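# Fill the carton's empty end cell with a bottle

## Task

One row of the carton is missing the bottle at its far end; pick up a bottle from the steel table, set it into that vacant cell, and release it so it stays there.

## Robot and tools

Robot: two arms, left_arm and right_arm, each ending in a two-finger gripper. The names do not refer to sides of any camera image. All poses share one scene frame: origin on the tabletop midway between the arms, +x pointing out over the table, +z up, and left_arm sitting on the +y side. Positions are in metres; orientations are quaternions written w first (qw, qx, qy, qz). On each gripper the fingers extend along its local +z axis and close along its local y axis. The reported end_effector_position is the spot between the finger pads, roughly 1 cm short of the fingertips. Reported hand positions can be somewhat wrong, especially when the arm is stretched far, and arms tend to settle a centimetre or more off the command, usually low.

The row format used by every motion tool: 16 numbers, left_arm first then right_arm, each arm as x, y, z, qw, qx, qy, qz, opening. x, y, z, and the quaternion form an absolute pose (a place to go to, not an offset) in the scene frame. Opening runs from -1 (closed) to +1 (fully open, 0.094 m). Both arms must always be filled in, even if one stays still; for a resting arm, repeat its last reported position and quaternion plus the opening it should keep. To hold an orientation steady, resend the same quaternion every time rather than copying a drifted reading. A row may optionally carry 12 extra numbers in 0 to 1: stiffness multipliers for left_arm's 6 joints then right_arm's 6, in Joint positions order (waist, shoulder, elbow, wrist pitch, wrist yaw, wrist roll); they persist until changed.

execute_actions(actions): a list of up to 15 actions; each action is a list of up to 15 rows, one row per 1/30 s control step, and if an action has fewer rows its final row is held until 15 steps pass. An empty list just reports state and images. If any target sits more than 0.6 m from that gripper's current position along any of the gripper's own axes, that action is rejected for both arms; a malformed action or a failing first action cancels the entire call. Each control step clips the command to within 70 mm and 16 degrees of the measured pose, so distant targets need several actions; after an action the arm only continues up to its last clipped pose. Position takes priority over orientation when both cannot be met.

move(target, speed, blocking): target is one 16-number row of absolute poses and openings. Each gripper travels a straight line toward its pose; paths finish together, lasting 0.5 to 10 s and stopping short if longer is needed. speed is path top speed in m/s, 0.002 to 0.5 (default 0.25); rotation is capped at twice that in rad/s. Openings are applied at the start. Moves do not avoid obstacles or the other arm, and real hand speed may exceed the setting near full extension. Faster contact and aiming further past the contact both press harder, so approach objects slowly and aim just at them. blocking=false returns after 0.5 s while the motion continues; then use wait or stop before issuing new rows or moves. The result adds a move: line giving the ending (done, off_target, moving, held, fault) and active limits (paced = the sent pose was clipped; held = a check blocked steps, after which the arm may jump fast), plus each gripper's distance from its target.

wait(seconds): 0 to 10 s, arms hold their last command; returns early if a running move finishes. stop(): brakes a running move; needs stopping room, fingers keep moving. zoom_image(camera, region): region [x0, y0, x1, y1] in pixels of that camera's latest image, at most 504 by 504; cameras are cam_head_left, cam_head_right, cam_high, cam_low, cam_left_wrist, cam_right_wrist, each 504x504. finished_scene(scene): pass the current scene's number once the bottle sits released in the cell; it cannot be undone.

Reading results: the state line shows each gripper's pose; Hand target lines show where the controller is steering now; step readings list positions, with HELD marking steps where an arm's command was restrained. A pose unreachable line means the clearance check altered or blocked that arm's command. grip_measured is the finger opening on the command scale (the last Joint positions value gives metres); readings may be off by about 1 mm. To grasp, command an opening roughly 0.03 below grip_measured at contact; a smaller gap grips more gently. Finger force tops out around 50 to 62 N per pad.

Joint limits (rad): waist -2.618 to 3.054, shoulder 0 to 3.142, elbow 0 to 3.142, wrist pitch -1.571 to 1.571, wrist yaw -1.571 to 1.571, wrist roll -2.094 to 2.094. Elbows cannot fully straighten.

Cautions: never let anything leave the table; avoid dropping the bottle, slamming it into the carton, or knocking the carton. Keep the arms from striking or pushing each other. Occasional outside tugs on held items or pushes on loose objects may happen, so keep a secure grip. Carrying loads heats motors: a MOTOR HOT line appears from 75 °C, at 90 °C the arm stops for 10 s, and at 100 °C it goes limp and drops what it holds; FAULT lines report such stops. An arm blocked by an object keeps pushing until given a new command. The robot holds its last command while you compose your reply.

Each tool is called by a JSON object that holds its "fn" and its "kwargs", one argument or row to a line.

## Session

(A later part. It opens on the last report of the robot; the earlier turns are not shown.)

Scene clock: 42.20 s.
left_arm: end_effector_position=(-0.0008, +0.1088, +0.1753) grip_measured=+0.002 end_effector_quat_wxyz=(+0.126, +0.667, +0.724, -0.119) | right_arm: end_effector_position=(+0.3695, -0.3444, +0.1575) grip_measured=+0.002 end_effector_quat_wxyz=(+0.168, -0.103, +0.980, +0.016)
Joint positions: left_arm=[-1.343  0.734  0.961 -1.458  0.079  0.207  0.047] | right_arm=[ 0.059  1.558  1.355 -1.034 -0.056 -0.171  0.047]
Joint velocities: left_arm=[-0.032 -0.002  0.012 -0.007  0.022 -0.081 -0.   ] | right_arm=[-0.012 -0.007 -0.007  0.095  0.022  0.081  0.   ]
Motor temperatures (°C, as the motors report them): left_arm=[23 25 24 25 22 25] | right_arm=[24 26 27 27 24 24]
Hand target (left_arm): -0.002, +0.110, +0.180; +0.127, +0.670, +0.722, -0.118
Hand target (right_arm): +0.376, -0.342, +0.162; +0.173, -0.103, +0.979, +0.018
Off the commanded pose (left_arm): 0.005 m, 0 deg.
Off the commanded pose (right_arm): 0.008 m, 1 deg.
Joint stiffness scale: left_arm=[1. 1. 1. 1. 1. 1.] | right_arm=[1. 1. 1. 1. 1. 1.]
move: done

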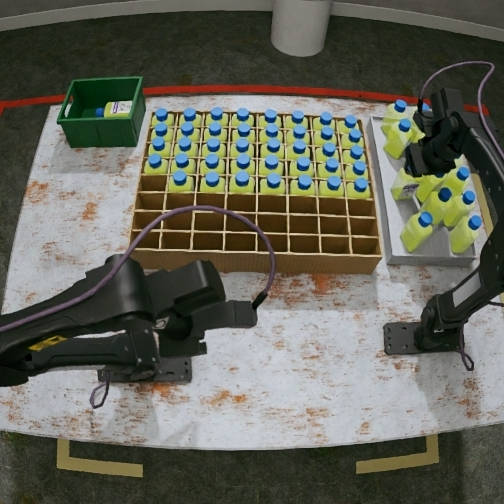

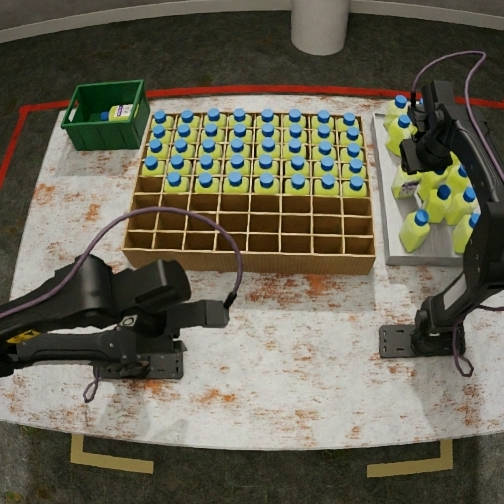

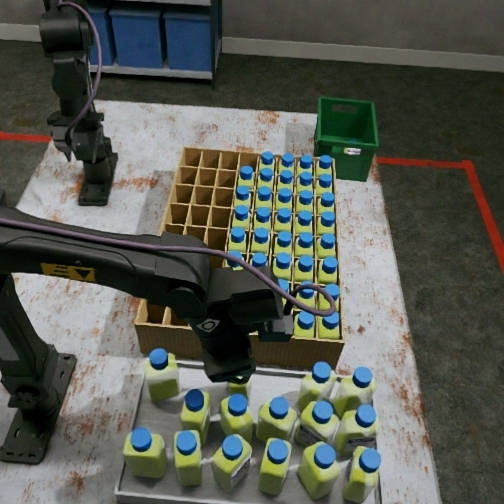

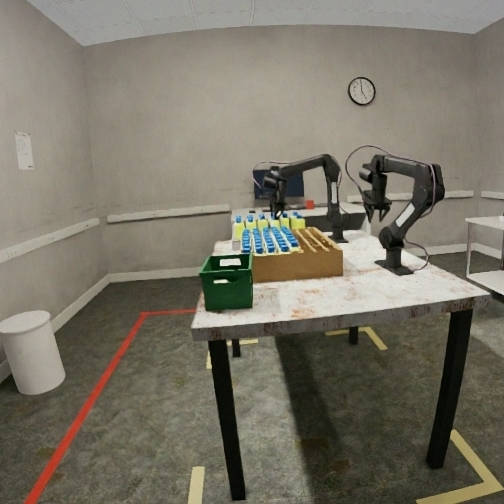

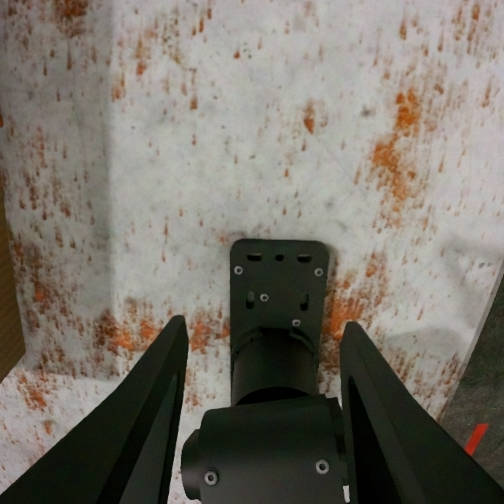

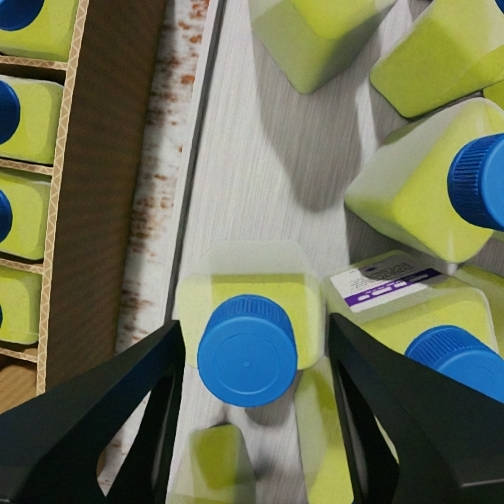

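{"fn": "move", "kwargs": {
  "target": [-0.002, 0.11, 0.18, 0.1273, 0.6698, 0.7220, -0.1181, 0.0, 0.376, -0.342, 0.162, 0.1727, -0.1029, 0.9794, 0.0181, -0.505],
  "speed": 0.02
}}

Scene clock: 43.30 s.
left_arm: end_effector_position=(-0.0008, +0.1088, +0.1753) grip_measured=+0.002 end_effector_quat_wxyz=(+0.126, +0.667, +0.724, -0.119) | right_arm: end_effector_position=(+0.3695, -0.3444, +0.1575) grip_measured=-0.424 end_effector_quat_wxyz=(+0.168, -0.103, +0.980, +0.016)
Joint positions: left_arm=[-1.343  0.734  0.961 -1.458  0.079  0.207  0.047] | right_arm=[ 0.059  1.558  1.355 -1.034 -0.056 -0.171  0.027]
Joint velocities: left_arm=[-0.022  0.002 -0.002 -0.051 -0.007 -0.037  0.   ] | right_arm=[-0.012 -0.012  0.007 -0.007 -0.022 -0.007 -0.   ]
Motor temperatures (°C, as the motors report them): left_arm=[23 25 24 25 22 25] | right_arm=[24 26 27 27 24 24]
Hand target (left_arm): -0.002, +0.110, +0.180; +0.127, +0.670, +0.722, -0.119
Hand target (right_arm): +0.376, -0.342, +0.162; +0.173, -0.103, +0.979, +0.018
Off the commanded pose (left_arm): 0.005 m, 0 deg.
Off the commanded pose (right_arm): 0.008 m, 1 deg.
Joint stiffness scale: left_arm=[1. 1. 1. 1. 1. 1.] | right_arm=[1. 1. 1. 1. 1. 1.]
move: done

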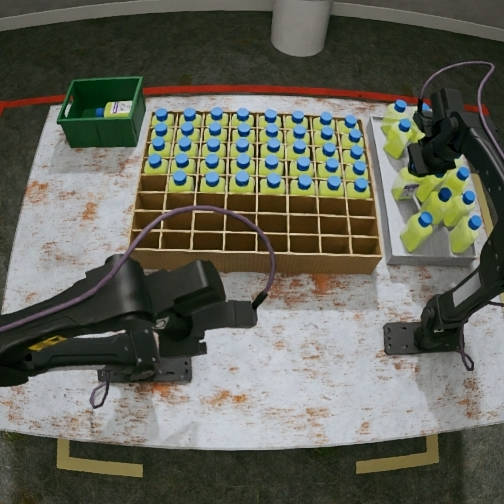

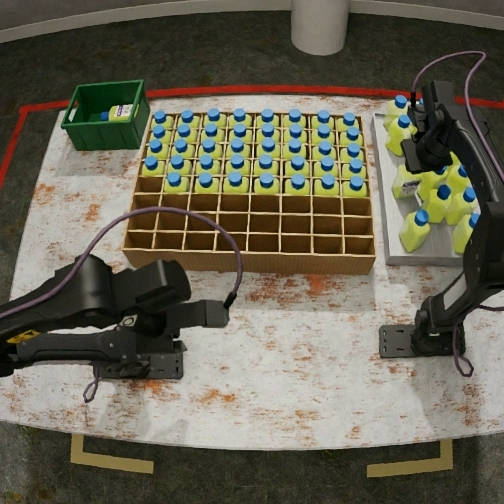

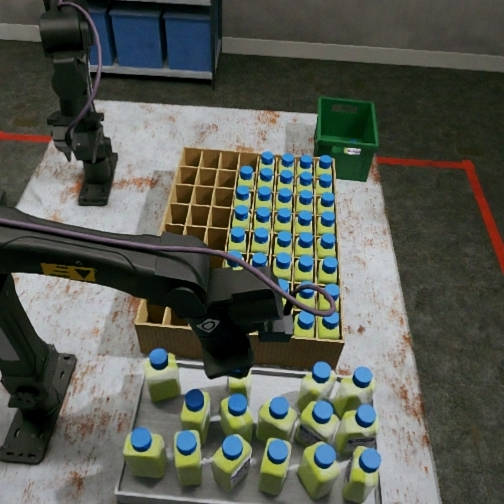

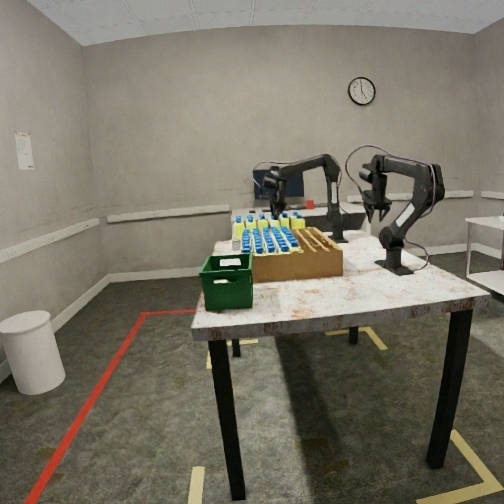

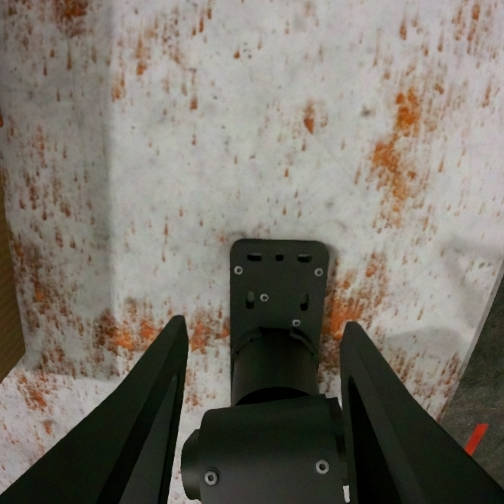

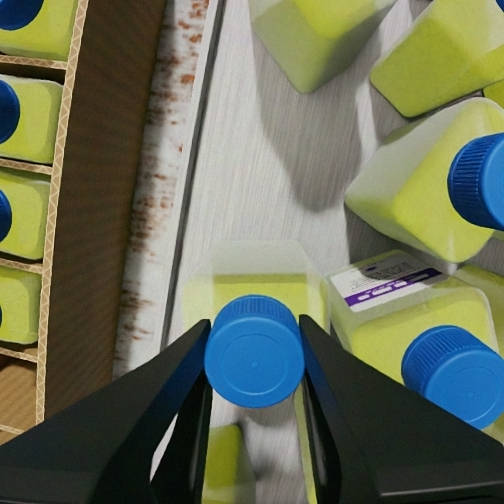

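{"fn": "move", "kwargs": {
  "target": [-0.002, 0.11, 0.18, 0.1273, 0.6698, 0.7220, -0.1181, 0.0, 0.368, -0.344, 0.25, 0.1727, -0.1029, 0.9794, 0.0181, -0.46],
  "speed": 0.1
}}

{"fn": "move", "kwargs": {
  "target": [-0.002, 0.11, 0.18, 0.1273, 0.6698, 0.7220, -0.1181, 0.0, 0.13, -0.15, 0.245, 0.1422, -0.5649, 0.8067, 0.0996, -0.46],
  "speed": 0.2
}}

{"fn": "move", "kwargs": {
  "target": [-0.002, 0.11, 0.18, 0.1273, 0.6698, 0.7220, -0.1181, 0.0, 0.016, -0.12, 0.13, 0.1181, -0.7220, 0.6698, 0.1273, -0.46],
  "speed": 0.12
}}

{"fn": "zoom_image", "kwargs": {
  "camera": "cam_low",
  "region": [280, 150, 440, 290]
}}

{"fn": "zoom_image", "kwargs": {
  "camera": "cam_high",
  "region": [0, 150, 220, 370]
}}

Scene clock: 48.97 s.
left_arm: end_effector_position=(-0.0008, +0.1088, +0.1753) grip_measured=+0.002 end_effector_quat_wxyz=(+0.126, +0.667, +0.724, -0.119) | right_arm: end_effector_position=(+0.3607, -0.3447, +0.2437) grip_measured=-0.424 end_effector_quat_wxyz=(+0.165, -0.103, +0.981, +0.016)
Joint positions: left_arm=[-1.343  0.734  0.961 -1.458  0.079  0.207  0.047] | right_arm=[ 0.059  1.601  1.751 -1.393 -0.056 -0.171  0.027]
Joint velocities: left_arm=[-0.002 -0.002 -0.007  0.037 -0.037  0.022  0.001] | right_arm=[ 0.007  0.012 -0.002 -0.022  0.022 -0.007  0.   ]
Motor temperatures (°C, as the motors report them): left_arm=[23 25 25 25 22 25] | right_arm=[24 26 27 27 24 24]
Hand target (left_arm): -0.002, +0.110, +0.180; +0.127, +0.670, +0.722, -0.119
Hand target (right_arm): +0.366, -0.344, +0.250; +0.173, -0.103, +0.979, +0.018
Off the commanded pose (left_arm): 0.005 m, 0 deg.
Off the commanded pose (right_arm): 0.010 m, 1 deg.
Joint stiffness scale: left_arm=[1. 1. 1. 1. 1. 1.] | right_arm=[1. 1. 1. 1. 1. 1.]
move: done

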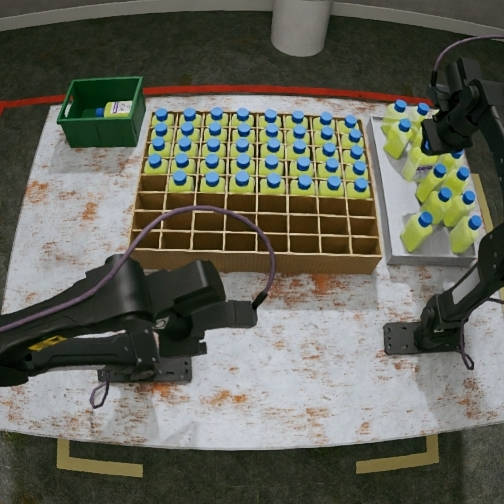

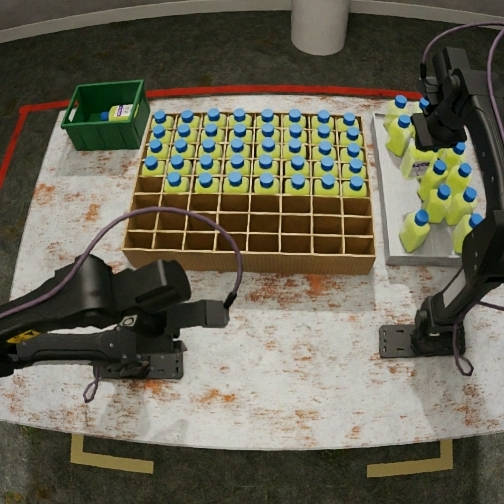

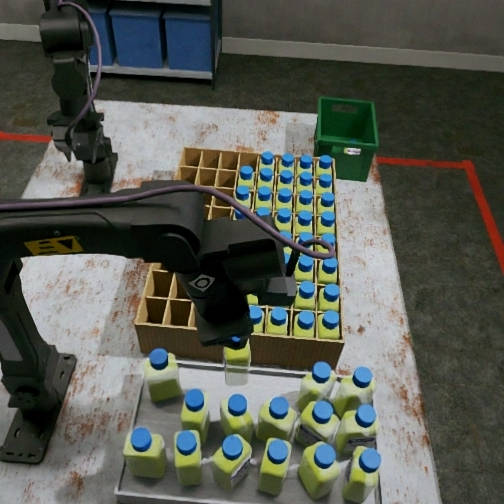

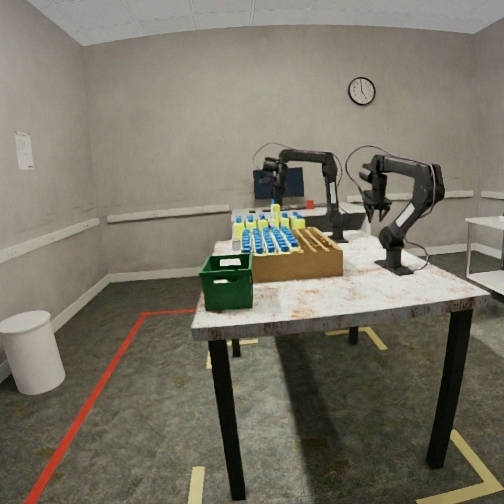

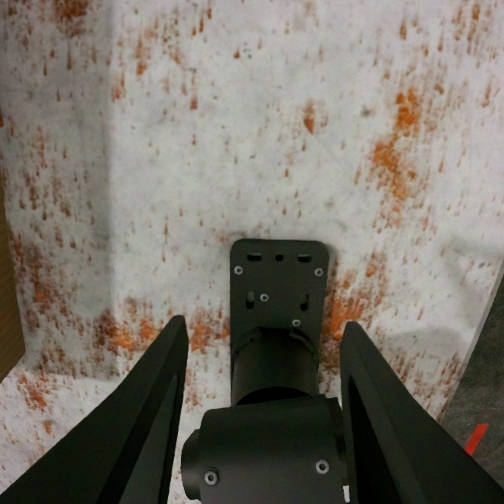

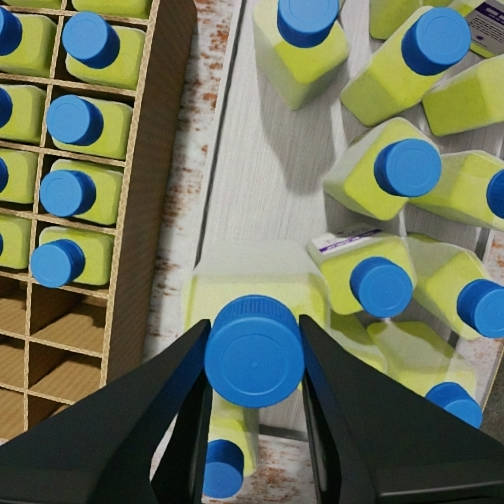

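Scene clock: 51.83 s.
left_arm: end_effector_position=(-0.0008, +0.1088, +0.1753) grip_measured=+0.002 end_effector_quat_wxyz=(+0.126, +0.667, +0.724, -0.119) | right_arm: end_effector_position=(+0.1274, -0.1487, +0.2387) grip_measured=-0.424 end_effector_quat_wxyz=(+0.121, -0.565, +0.809, +0.109)
Joint positions: left_arm=[-1.343  0.734  0.961 -1.458  0.079  0.207  0.047] | right_arm=[ 1.065  1.247  1.439 -1.45  -0.098 -0.17   0.027]
Joint velocities: left_arm=[-0.012  0.007  0.017 -0.007 -0.022  0.037 -0.   ] | right_arm=[ 0.012  0.007  0.012 -0.022  0.037  0.051 -0.001]
Motor temperatures (°C, as the motors report them): left_arm=[23 25 25 25 22 25] | right_arm=[24 26 27 27 24 24]
Hand target (left_arm): -0.002, +0.110, +0.180; +0.127, +0.670, +0.722, -0.119
Hand target (right_arm): +0.128, -0.148, +0.244; +0.137, -0.563, +0.807, +0.114
Off the commanded pose (left_arm): 0.005 m, 0 deg.
Off the commanded pose (right_arm): 0.007 m, 3 deg.
Joint stiffness scale: left_arm=[1. 1. 1. 1. 1. 1.] | right_arm=[1. 1. 1. 1. 1. 1.]
move: off_target (right_arm)

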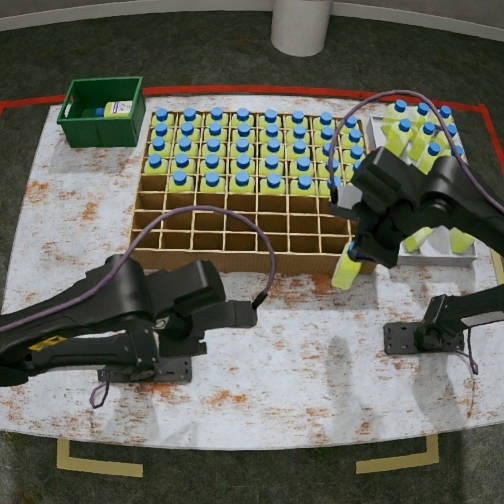

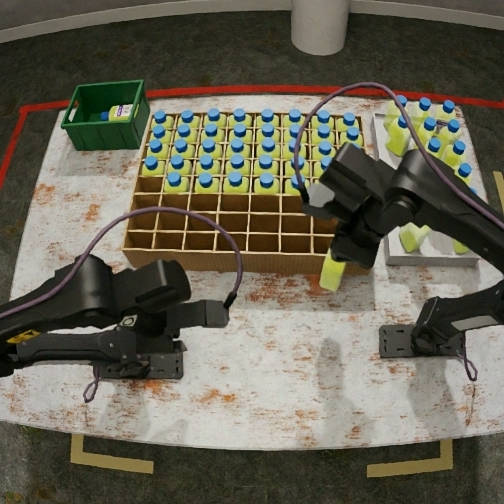

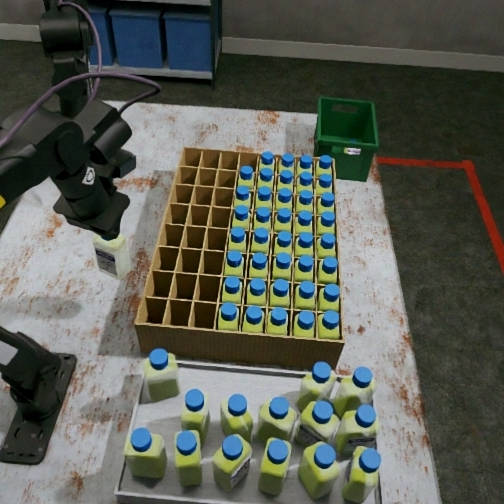

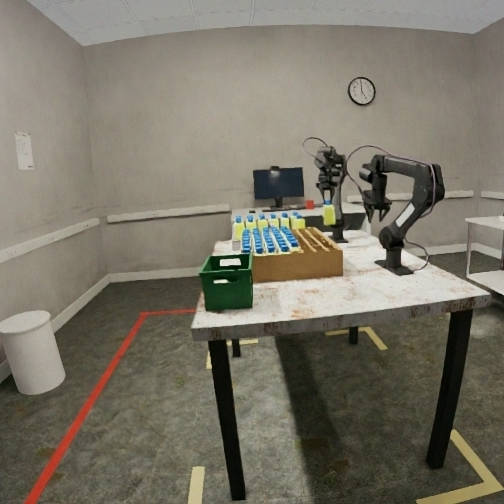

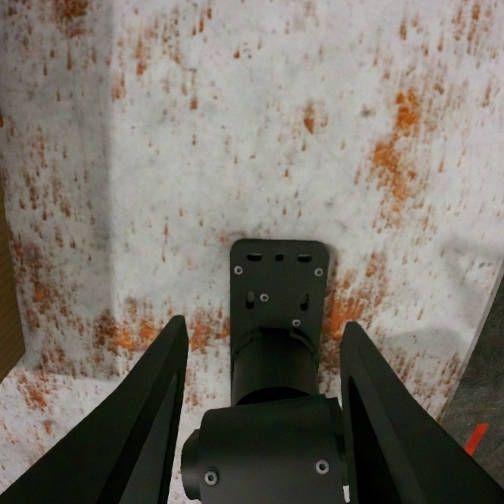

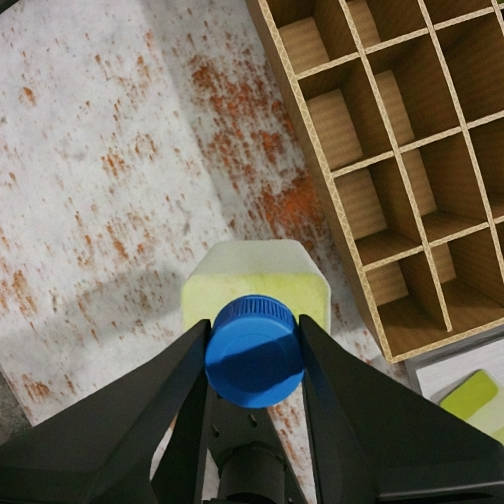

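Scene clock: 54.13 s.
left_arm: end_effector_position=(-0.0008, +0.1088, +0.1753) grip_measured=+0.002 end_effector_quat_wxyz=(+0.126, +0.667, +0.724, -0.119) | right_arm: end_effector_position=(+0.0145, -0.1225, +0.1251) grip_measured=-0.424 end_effector_quat_wxyz=(-0.093, +0.724, -0.673, -0.121)
Joint positions: left_arm=[-1.343  0.734  0.961 -1.458  0.079  0.207  0.047] | right_arm=[ 1.579  1.17   0.932 -1.031 -0.056 -0.086  0.027]
Joint velocities: left_arm=[-0.012 -0.007 -0.012 -0.022  0.007 -0.022 -0.001] | right_arm=[-0.012 -0.007 -0.017 -0.007  0.022  0.007 -0.   ]
Motor temperatures (°C, as the motors report them): left_arm=[23 25 25 25 22 25] | right_arm=[24 26 27 27 24 24]
Hand target (left_arm): -0.002, +0.110, +0.180; +0.127, +0.670, +0.722, -0.119
Hand target (right_arm): +0.014, -0.118, +0.130; -0.111, +0.721, -0.671, -0.132
Off the commanded pose (left_arm): 0.005 m, 0 deg.
Off the commanded pose (right_arm): 0.006 m, 3 deg.
Joint stiffness scale: left_arm=[1. 1. 1. 1. 1. 1.] | right_arm=[1. 1. 1. 1. 1. 1.]
move: off_target (right_arm)

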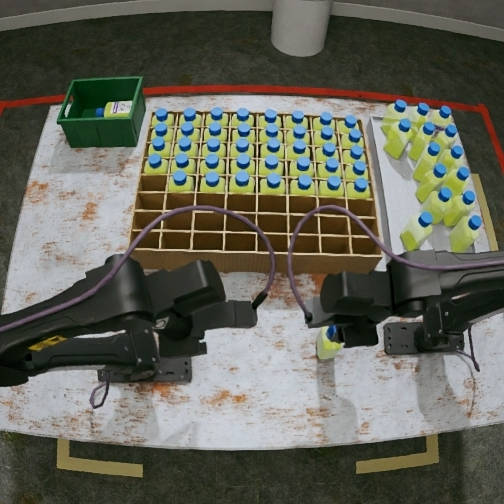

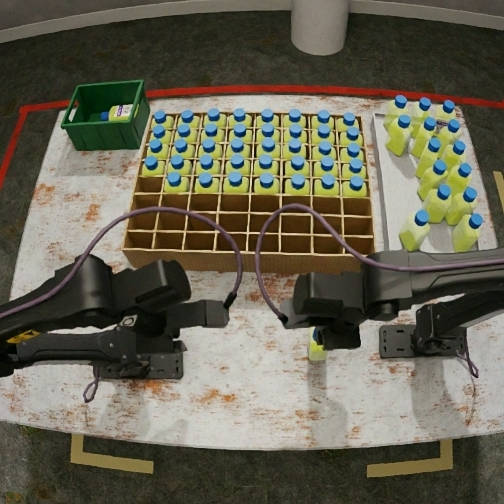

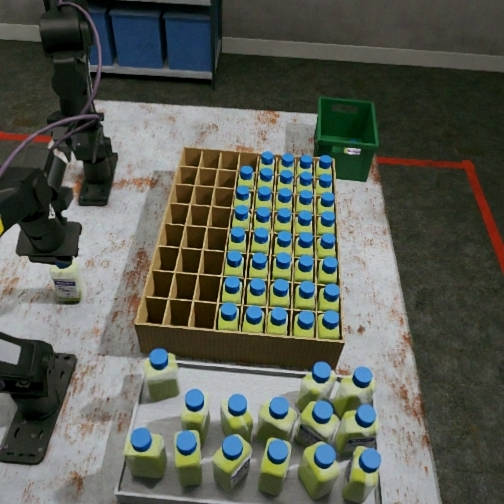

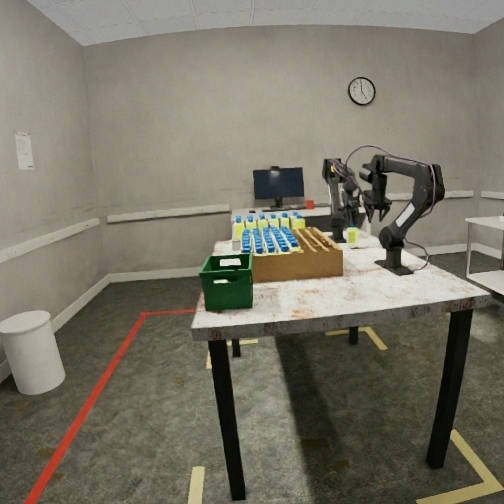

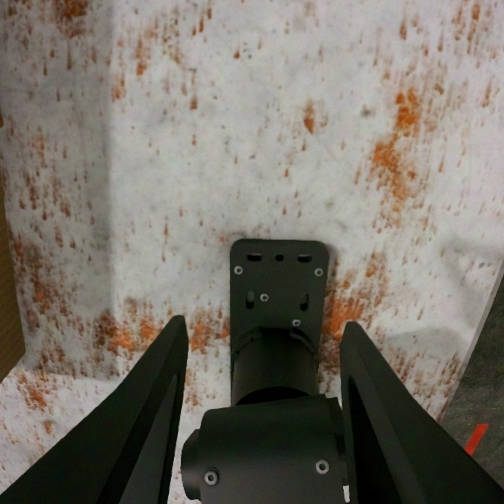

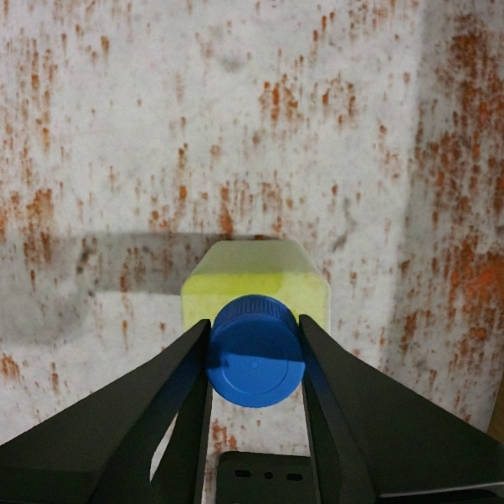

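Region (280, 150, 440, 290) of cam_low's 504x504 image, scaled by 3.150, with more detail than that image has; it fills the top 441 rows of this view, and the rest is white.

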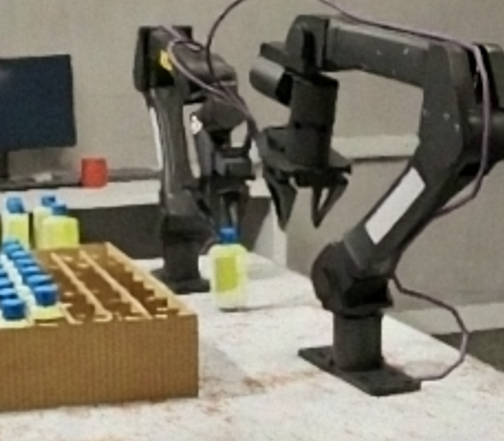

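Region (0, 150, 220, 370) of cam_high's 504x504 image, scaled by 2.291, with more detail than that image has.

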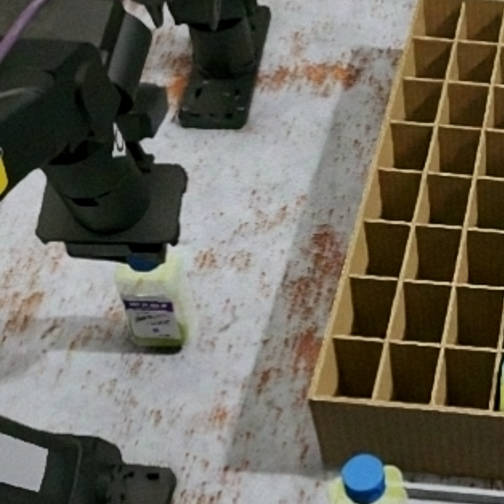

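{"fn": "move", "kwargs": {
  "target": [-0.002, 0.11, 0.18, 0.1273, 0.6698, 0.7220, -0.1181, 0.0, 0.016, -0.12, 0.114, 0.1181, -0.7220, 0.6698, 0.1273, -0.46],
  "speed": 0.02
}}

{"fn": "zoom_image", "kwargs": {
  "camera": "cam_high",
  "region": [0, 200, 150, 350]
}}

{"fn": "zoom_image", "kwargs": {
  "camera": "cam_head_left",
  "region": [260, 260, 400, 400]
}}

Scene clock: 56.27 s.
left_arm: end_effector_position=(-0.0008, +0.1088, +0.1753) grip_measured=+0.002 end_effector_quat_wxyz=(+0.126, +0.667, +0.724, -0.119) | right_arm: end_effector_position=(+0.0149, -0.1197, +0.1155) grip_measured=-0.424 end_effector_quat_wxyz=(-0.105, +0.724, -0.670, -0.125)
Joint positions: left_arm=[-1.343  0.734  0.961 -1.458  0.079  0.207  0.047] | right_arm=[ 1.586  1.158  0.88  -0.966 -0.045 -0.085  0.027]
Joint velocities: left_arm=[-0.007 -0.032 -0.002 -0.037 -0.007 -0.051  0.   ] | right_arm=[-0.007  0.002 -0.017  0.022 -0.051 -0.037  0.   ]
Motor temperatures (°C, as the motors report them): left_arm=[23 25 25 25 22 25] | right_arm=[24 25 27 27 24 24]
Hand target (left_arm): -0.002, +0.110, +0.180; +0.127, +0.670, +0.722, -0.119
Hand target (right_arm): +0.016, -0.120, +0.114; -0.118, +0.722, -0.670, -0.127
Off the commanded pose (left_arm): 0.005 m, 0 deg.
Off the commanded pose (right_arm): 0.002 m, 2 deg.
Joint stiffness scale: left_arm=[1. 1. 1. 1. 1. 1.] | right_arm=[1. 1. 1. 1. 1. 1.]
move: done

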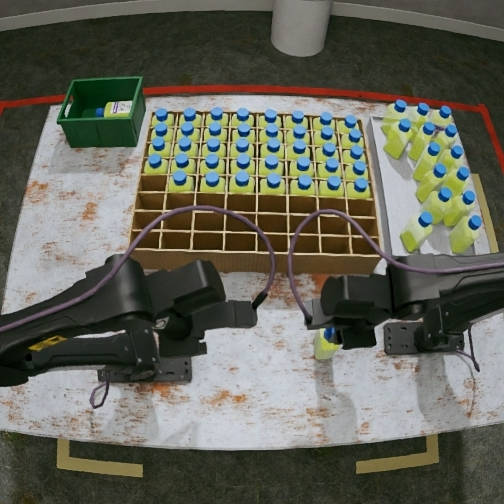

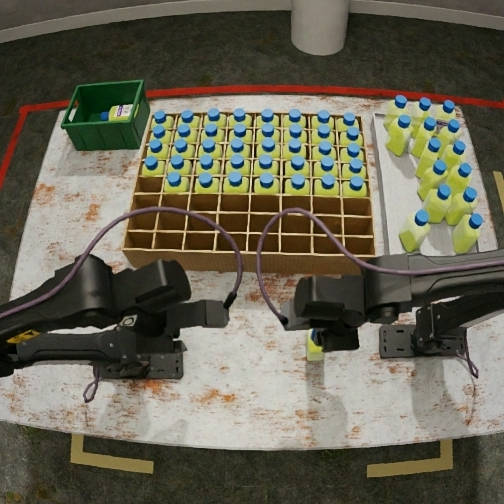

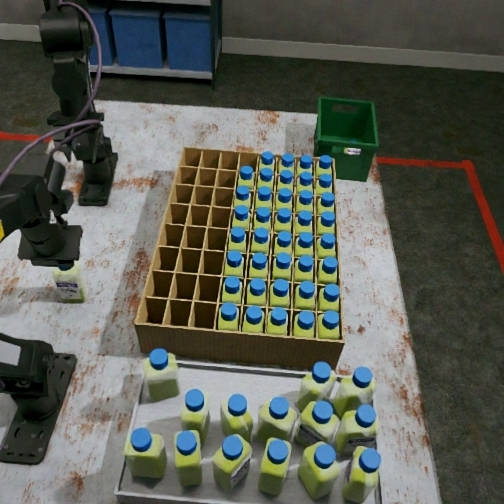

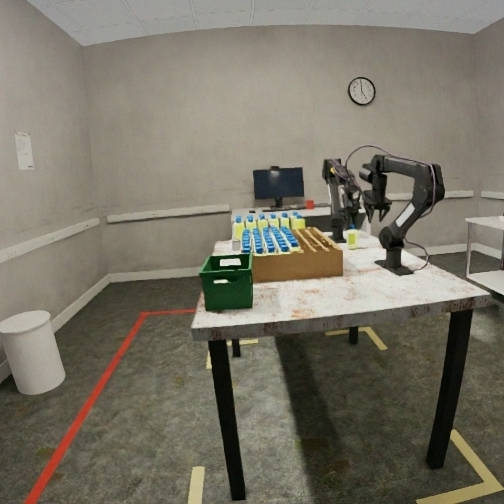

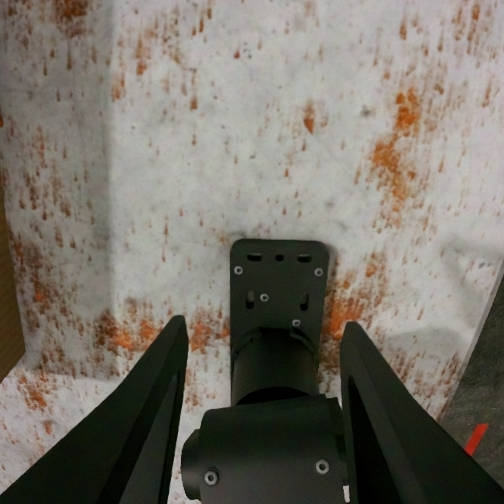

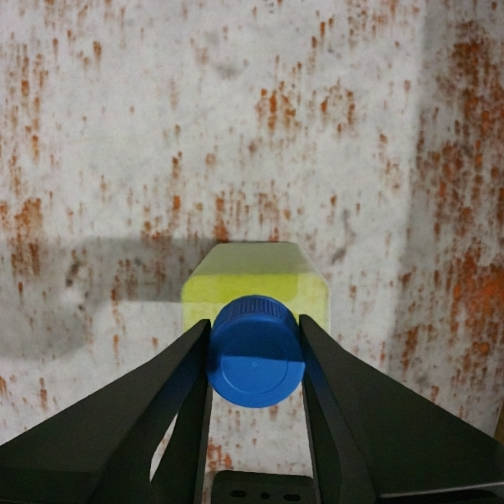

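Region (0, 200, 150, 350) of cam_high's 504x504 image, scaled by 3.360, with more detail than that image has.

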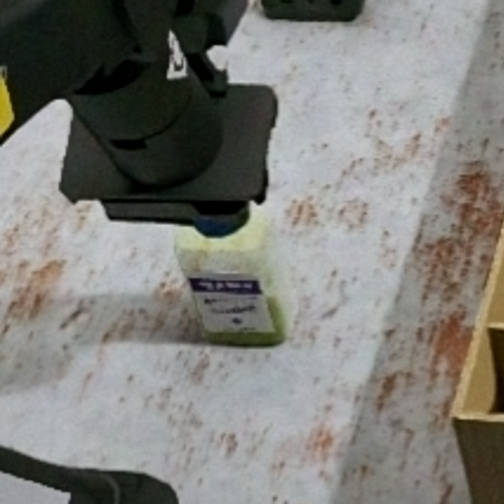

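Region (260, 260, 400, 400) of cam_head_left's 504x504 image, scaled by 3.600, with more detail than that image has.

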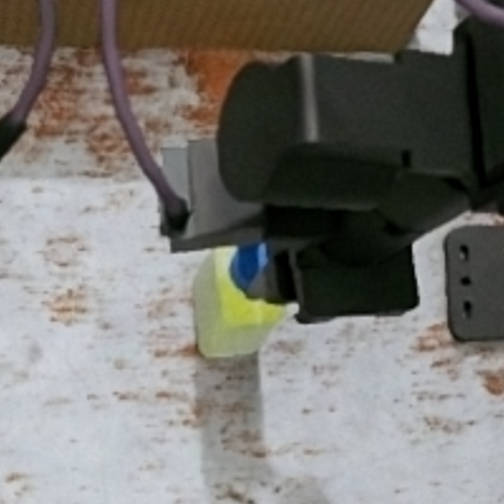

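{"fn": "move", "kwargs": {
  "target": [-0.002, 0.11, 0.18, 0.1273, 0.6698, 0.7220, -0.1181, 0.0, 0.016, -0.12, 0.109, 0.1181, -0.7220, 0.6698, 0.1273, -0.46],
  "speed": 0.01
}}

Scene clock: 58.23 s.
left_arm: end_effector_position=(-0.0008, +0.1088, +0.1753) grip_measured=+0.002 end_effector_quat_wxyz=(+0.126, +0.667, +0.724, -0.119) | right_arm: end_effector_position=(+0.0152, -0.1173, +0.1152) grip_measured=-0.424 end_effector_quat_wxyz=(-0.112, +0.722, -0.670, -0.131)
Joint positions: left_arm=[-1.343  0.734  0.961 -1.458  0.079  0.207  0.047] | right_arm=[ 1.586  1.152  0.869 -0.945 -0.044 -0.084  0.027]
Joint velocities: left_arm=[ 0.002  0.002 -0.007 -0.037 -0.022 -0.051 -0.   ] | right_arm=[-0.007 -0.002 -0.012 -0.007 -0.066 -0.037  0.   ]
Motor temperatures (°C, as the motors report them): left_arm=[23 25 25 25 22 25] | right_arm=[24 25 27 27 24 24]
Hand target (left_arm): -0.002, +0.110, +0.180; +0.127, +0.670, +0.722, -0.119
Hand target (right_arm): +0.016, -0.120, +0.109; -0.118, +0.722, -0.670, -0.127
Off the commanded pose (left_arm): 0.005 m, 0 deg.
Off the commanded pose (right_arm): 0.007 m, 1 deg.
Joint stiffness scale: left_arm=[1. 1. 1. 1. 1. 1.] | right_arm=[1. 1. 1. 1. 1. 1.]
move: done

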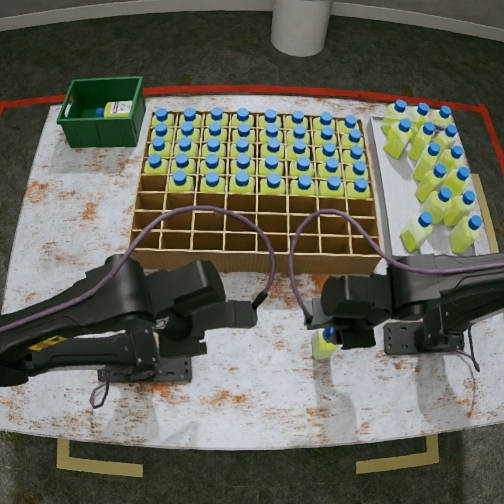

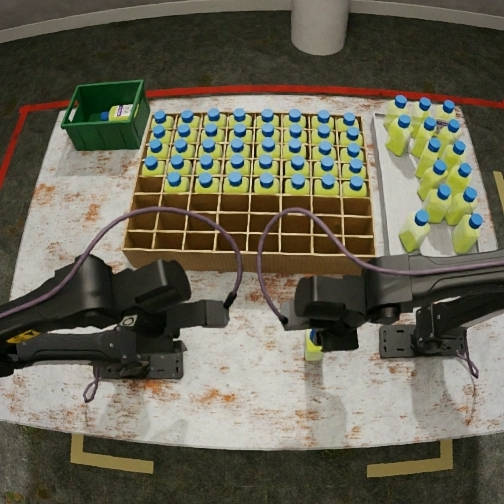

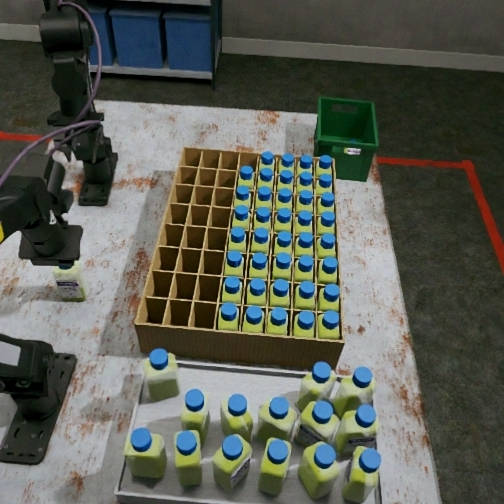

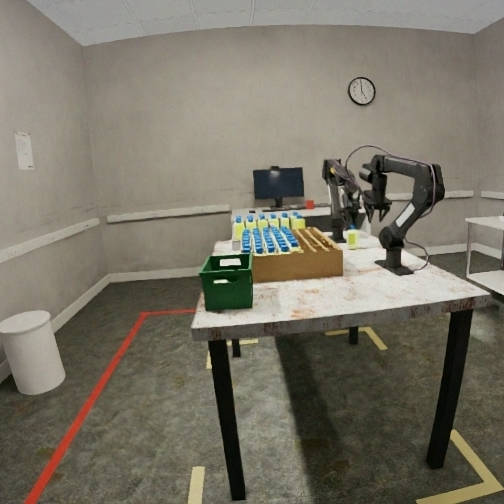

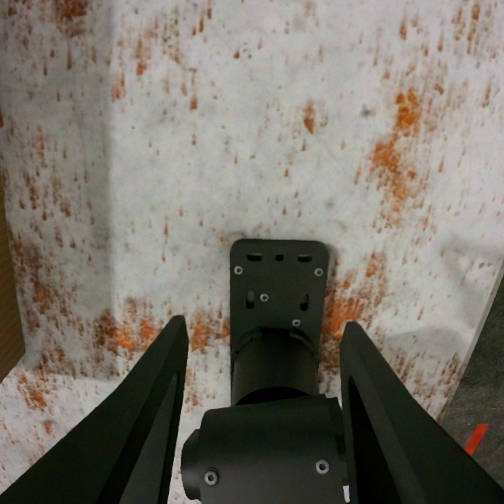

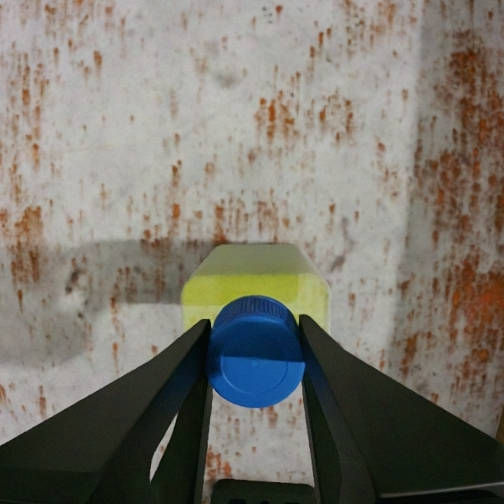

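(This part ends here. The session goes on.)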